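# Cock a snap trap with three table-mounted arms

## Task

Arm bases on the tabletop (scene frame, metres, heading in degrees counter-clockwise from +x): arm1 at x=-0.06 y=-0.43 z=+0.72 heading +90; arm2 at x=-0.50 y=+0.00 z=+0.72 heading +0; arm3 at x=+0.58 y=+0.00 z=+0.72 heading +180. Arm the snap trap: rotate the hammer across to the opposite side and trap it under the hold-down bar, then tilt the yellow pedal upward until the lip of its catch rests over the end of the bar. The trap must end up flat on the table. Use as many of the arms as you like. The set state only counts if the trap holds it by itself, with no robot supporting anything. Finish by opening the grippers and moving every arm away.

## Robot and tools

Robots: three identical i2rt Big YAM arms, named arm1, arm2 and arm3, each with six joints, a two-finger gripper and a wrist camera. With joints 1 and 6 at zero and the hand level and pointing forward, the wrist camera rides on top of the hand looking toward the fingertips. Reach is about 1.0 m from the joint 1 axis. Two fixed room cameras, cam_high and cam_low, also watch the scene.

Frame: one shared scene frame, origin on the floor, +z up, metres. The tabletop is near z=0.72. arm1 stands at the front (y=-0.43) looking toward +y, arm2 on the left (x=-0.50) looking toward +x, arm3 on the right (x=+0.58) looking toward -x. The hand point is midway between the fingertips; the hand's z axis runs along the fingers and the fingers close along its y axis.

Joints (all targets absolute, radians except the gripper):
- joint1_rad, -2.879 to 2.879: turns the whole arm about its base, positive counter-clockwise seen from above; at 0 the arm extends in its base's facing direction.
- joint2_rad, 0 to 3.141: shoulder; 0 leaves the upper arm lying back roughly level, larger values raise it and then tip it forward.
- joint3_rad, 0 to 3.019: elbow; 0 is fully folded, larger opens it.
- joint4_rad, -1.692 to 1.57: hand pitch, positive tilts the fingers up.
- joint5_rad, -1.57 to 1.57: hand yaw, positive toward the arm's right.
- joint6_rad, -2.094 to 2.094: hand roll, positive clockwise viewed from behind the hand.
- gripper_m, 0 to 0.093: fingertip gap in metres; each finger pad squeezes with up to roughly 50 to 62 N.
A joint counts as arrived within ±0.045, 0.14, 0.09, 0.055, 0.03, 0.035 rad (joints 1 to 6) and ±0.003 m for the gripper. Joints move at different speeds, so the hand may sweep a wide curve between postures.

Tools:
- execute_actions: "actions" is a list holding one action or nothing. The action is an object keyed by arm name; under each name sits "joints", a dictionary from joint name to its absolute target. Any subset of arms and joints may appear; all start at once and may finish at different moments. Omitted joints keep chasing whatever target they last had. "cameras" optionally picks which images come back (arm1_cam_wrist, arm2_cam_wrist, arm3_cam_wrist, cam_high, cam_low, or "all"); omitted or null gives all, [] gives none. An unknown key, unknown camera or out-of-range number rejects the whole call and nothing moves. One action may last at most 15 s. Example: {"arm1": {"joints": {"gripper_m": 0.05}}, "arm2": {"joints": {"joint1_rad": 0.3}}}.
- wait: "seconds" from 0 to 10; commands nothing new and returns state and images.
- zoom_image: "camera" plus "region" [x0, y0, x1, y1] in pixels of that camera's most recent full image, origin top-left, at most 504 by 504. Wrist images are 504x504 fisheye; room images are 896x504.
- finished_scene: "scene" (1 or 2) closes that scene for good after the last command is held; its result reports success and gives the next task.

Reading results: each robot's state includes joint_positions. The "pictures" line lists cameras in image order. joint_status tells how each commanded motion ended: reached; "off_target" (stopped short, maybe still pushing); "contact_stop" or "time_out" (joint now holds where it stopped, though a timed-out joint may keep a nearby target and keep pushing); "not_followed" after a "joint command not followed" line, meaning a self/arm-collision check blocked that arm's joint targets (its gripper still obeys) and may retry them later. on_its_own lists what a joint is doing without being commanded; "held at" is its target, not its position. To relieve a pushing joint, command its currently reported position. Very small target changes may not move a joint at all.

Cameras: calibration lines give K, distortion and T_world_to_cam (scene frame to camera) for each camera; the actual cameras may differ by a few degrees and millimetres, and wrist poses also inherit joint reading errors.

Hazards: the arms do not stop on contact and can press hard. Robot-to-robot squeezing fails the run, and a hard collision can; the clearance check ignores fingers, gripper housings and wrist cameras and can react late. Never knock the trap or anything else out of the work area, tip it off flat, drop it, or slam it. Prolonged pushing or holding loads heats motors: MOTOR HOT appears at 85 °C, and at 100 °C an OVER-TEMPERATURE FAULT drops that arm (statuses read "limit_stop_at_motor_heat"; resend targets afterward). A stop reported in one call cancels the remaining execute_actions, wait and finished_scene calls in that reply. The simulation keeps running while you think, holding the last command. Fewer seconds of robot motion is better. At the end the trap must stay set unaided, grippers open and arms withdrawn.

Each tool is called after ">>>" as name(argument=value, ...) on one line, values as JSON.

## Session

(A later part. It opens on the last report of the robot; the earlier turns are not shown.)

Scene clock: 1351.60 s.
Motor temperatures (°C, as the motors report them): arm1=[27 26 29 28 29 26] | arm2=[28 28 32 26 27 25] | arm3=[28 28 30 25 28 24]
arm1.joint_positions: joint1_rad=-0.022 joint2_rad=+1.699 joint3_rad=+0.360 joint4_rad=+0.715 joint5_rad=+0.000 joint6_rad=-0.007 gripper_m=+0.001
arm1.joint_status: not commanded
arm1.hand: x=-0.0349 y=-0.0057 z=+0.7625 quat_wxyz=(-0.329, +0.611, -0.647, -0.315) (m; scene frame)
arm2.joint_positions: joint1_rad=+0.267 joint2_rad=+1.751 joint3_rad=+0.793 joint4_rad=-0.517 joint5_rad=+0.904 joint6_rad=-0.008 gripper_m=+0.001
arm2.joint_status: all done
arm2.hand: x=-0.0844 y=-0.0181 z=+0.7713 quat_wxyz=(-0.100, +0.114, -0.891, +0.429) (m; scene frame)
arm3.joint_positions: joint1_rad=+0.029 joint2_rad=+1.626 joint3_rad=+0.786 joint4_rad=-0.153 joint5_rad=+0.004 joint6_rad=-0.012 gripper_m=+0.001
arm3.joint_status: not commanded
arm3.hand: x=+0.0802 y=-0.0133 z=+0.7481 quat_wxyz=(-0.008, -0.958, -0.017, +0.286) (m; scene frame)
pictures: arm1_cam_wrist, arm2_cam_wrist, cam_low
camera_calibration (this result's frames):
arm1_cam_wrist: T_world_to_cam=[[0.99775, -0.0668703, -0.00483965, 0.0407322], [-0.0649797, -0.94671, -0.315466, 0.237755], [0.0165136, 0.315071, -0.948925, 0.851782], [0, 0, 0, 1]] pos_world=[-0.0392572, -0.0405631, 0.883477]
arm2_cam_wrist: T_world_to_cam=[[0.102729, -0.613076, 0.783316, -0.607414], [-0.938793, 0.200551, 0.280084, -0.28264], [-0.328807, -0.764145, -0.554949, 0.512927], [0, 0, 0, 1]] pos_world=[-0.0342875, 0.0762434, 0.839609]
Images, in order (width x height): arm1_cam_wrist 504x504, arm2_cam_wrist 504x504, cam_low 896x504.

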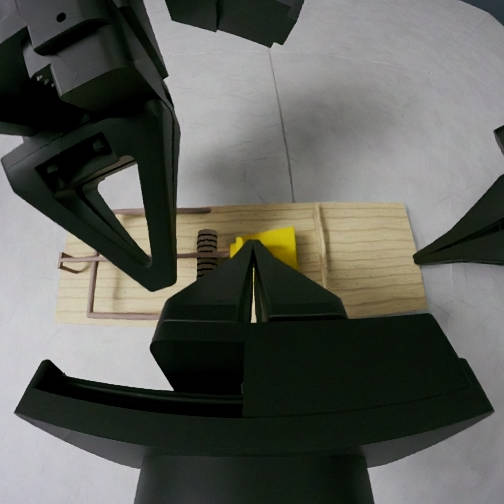

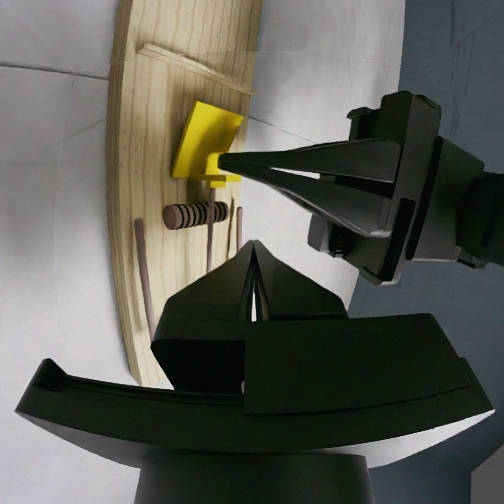

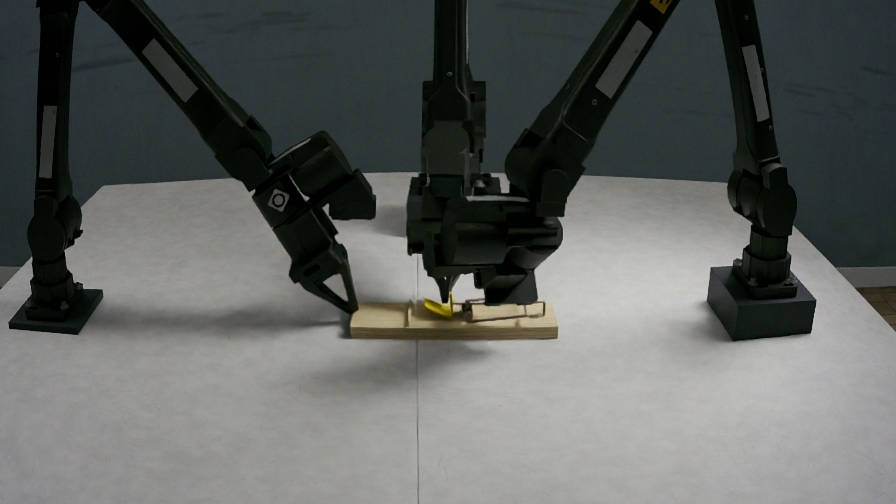

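Held. Lift arm1 straight up (q2), then retreat.

>>> execute_actions(actions=[{"arm1":{"joints":{"joint1_rad":-0.035,"joint2_rad":1.6,"joint3_rad":0.33}},"arm2":{"joints":{"joint1_rad":0.45,"joint2_rad":1.55}},"arm3":{"joints":{"joint2_rad":1.5,"joint3_rad":0.72}}}], cameras=["cam_low"])

>>> execute_actions(actions=[{"arm1":{"joints":{"joint2_rad":0.9,"joint3_rad":0.3,"joint4_rad":-0.3}},"arm2":{"joints":{"joint2_rad":0.9,"joint3_rad":0.5,"joint4_rad":-0.6,"joint5_rad":0}},"arm3":{"joints":{"joint2_rad":0.9,"joint3_rad":0.5,"joint4_rad":-0.6}}}], cameras=["cam_low","cam_high"])

Scene clock: 1364.50 s.
Motor temperatures (°C, as the motors report them): arm1=[27 26 28 28 29 26] | arm2=[28 28 32 26 27 25] | arm3=[28 28 30 25 28 24]
arm1.joint_positions: joint1_rad=-0.027 joint2_rad=+1.599 joint3_rad=+0.333 joint4_rad=+0.718 joint5_rad=+0.000 joint6_rad=-0.007 gripper_m=+0.001
arm1.joint_status: all done
arm1.hand: x=-0.0326 y=-0.0056 z=+0.7954 quat_wxyz=(-0.355, +0.597, -0.636, -0.337) (m; scene frame)
arm2.joint_positions: joint1_rad=+0.458 joint2_rad=+1.532 joint3_rad=+0.788 joint4_rad=-0.517 joint5_rad=+0.904 joint6_rad=-0.008 gripper_m=+0.001
arm2.joint_status: all done
arm2.hand: x=-0.0725 y=+0.0702 z=+0.8529 quat_wxyz=(-0.232, +0.152, -0.878, +0.390) (m; scene frame)
arm3.joint_positions: joint1_rad=+0.029 joint2_rad=+1.498 joint3_rad=+0.707 joint4_rad=-0.150 joint5_rad=+0.002 joint6_rad=-0.012 gripper_m=+0.001
arm3.joint_status: all done
arm3.hand: x=+0.1048 y=-0.0124 z=+0.7762 quat_wxyz=(-0.009, -0.951, -0.017, +0.310) (m; scene frame)
pictures: cam_low
Images, in order (width x height): cam_low 896x504.

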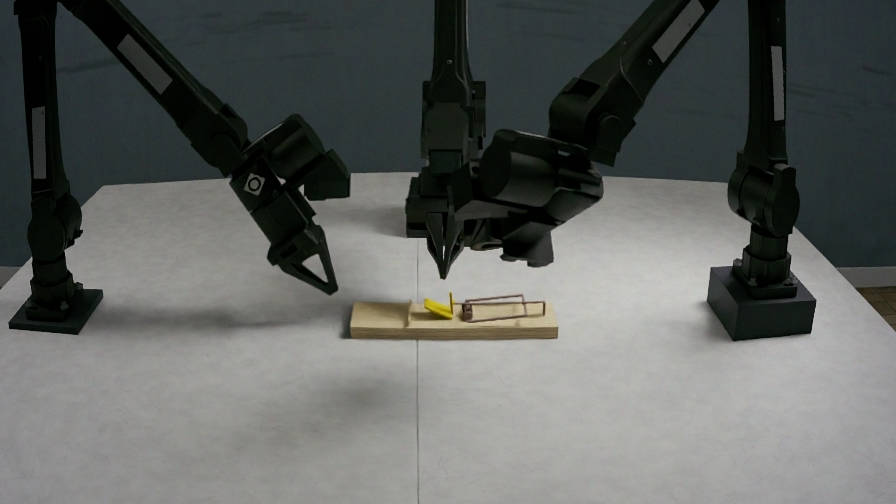

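Scene clock: 1366.07 s.
Motor temperatures (°C, as the motors report them): arm1=[27 26 29 28 29 26] | arm2=[28 28 32 26 27 25] | arm3=[28 28 30 25 28 24]
arm1.joint_positions: joint1_rad=-0.027 joint2_rad=+0.903 joint3_rad=+0.306 joint4_rad=-0.288 joint5_rad=+0.000 joint6_rad=-0.007 gripper_m=+0.001
arm1.joint_status: all done
arm1.hand: x=-0.0391 y=-0.1184 z=+0.8455 quat_wxyz=(-0.242, +0.646, -0.686, -0.233) (m; scene frame)
arm2.joint_positions: joint1_rad=+0.457 joint2_rad=+0.898 joint3_rad=+0.498 joint4_rad=-0.596 joint5_rad=+0.004 joint6_rad=-0.008 gripper_m=+0.001
arm2.joint_status: all done
arm2.hand: x=-0.2106 y=+0.1492 z=+0.8861 quat_wxyz=(-0.272, +0.231, -0.932, -0.062) (m; scene frame)
arm3.joint_positions: joint1_rad=+0.029 joint2_rad=+0.898 joint3_rad=+0.488 joint4_rad=-0.590 joint5_rad=+0.002 joint6_rad=-0.012 gripper_m=+0.001
arm3.joint_status: all done
arm3.hand: x=+0.2580 y=-0.0070 z=+0.8432 quat_wxyz=(-0.009, -0.959, -0.017, +0.282) (m; scene frame)
pictures: cam_high, cam_low
Images, in order (width x height): cam_high 896x504, cam_low 896x504.

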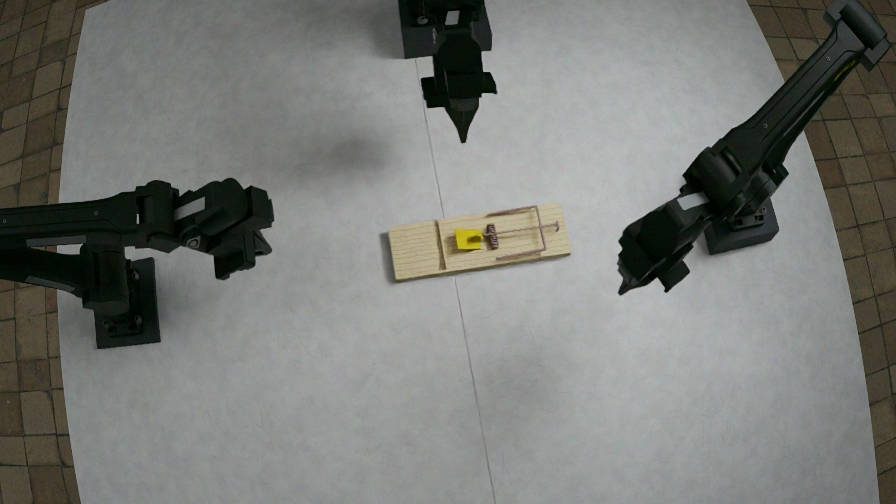

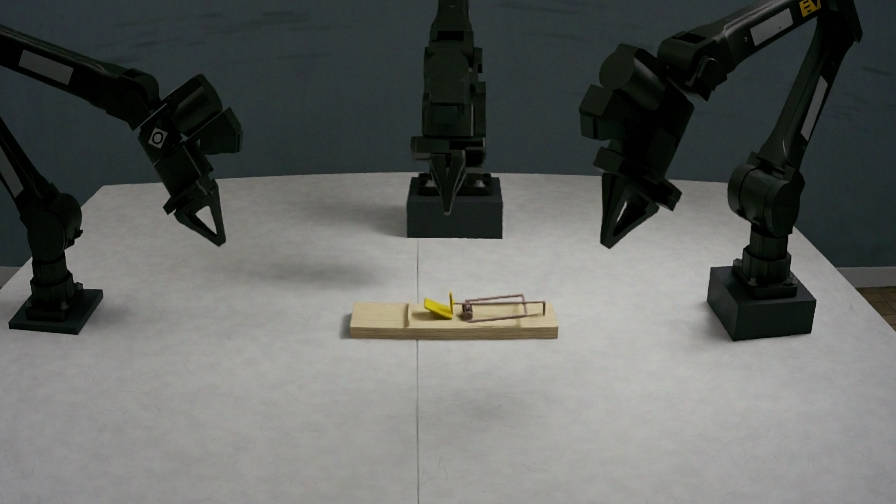

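>>> finished_scene(scene=1)

The scene is finished: the task was done.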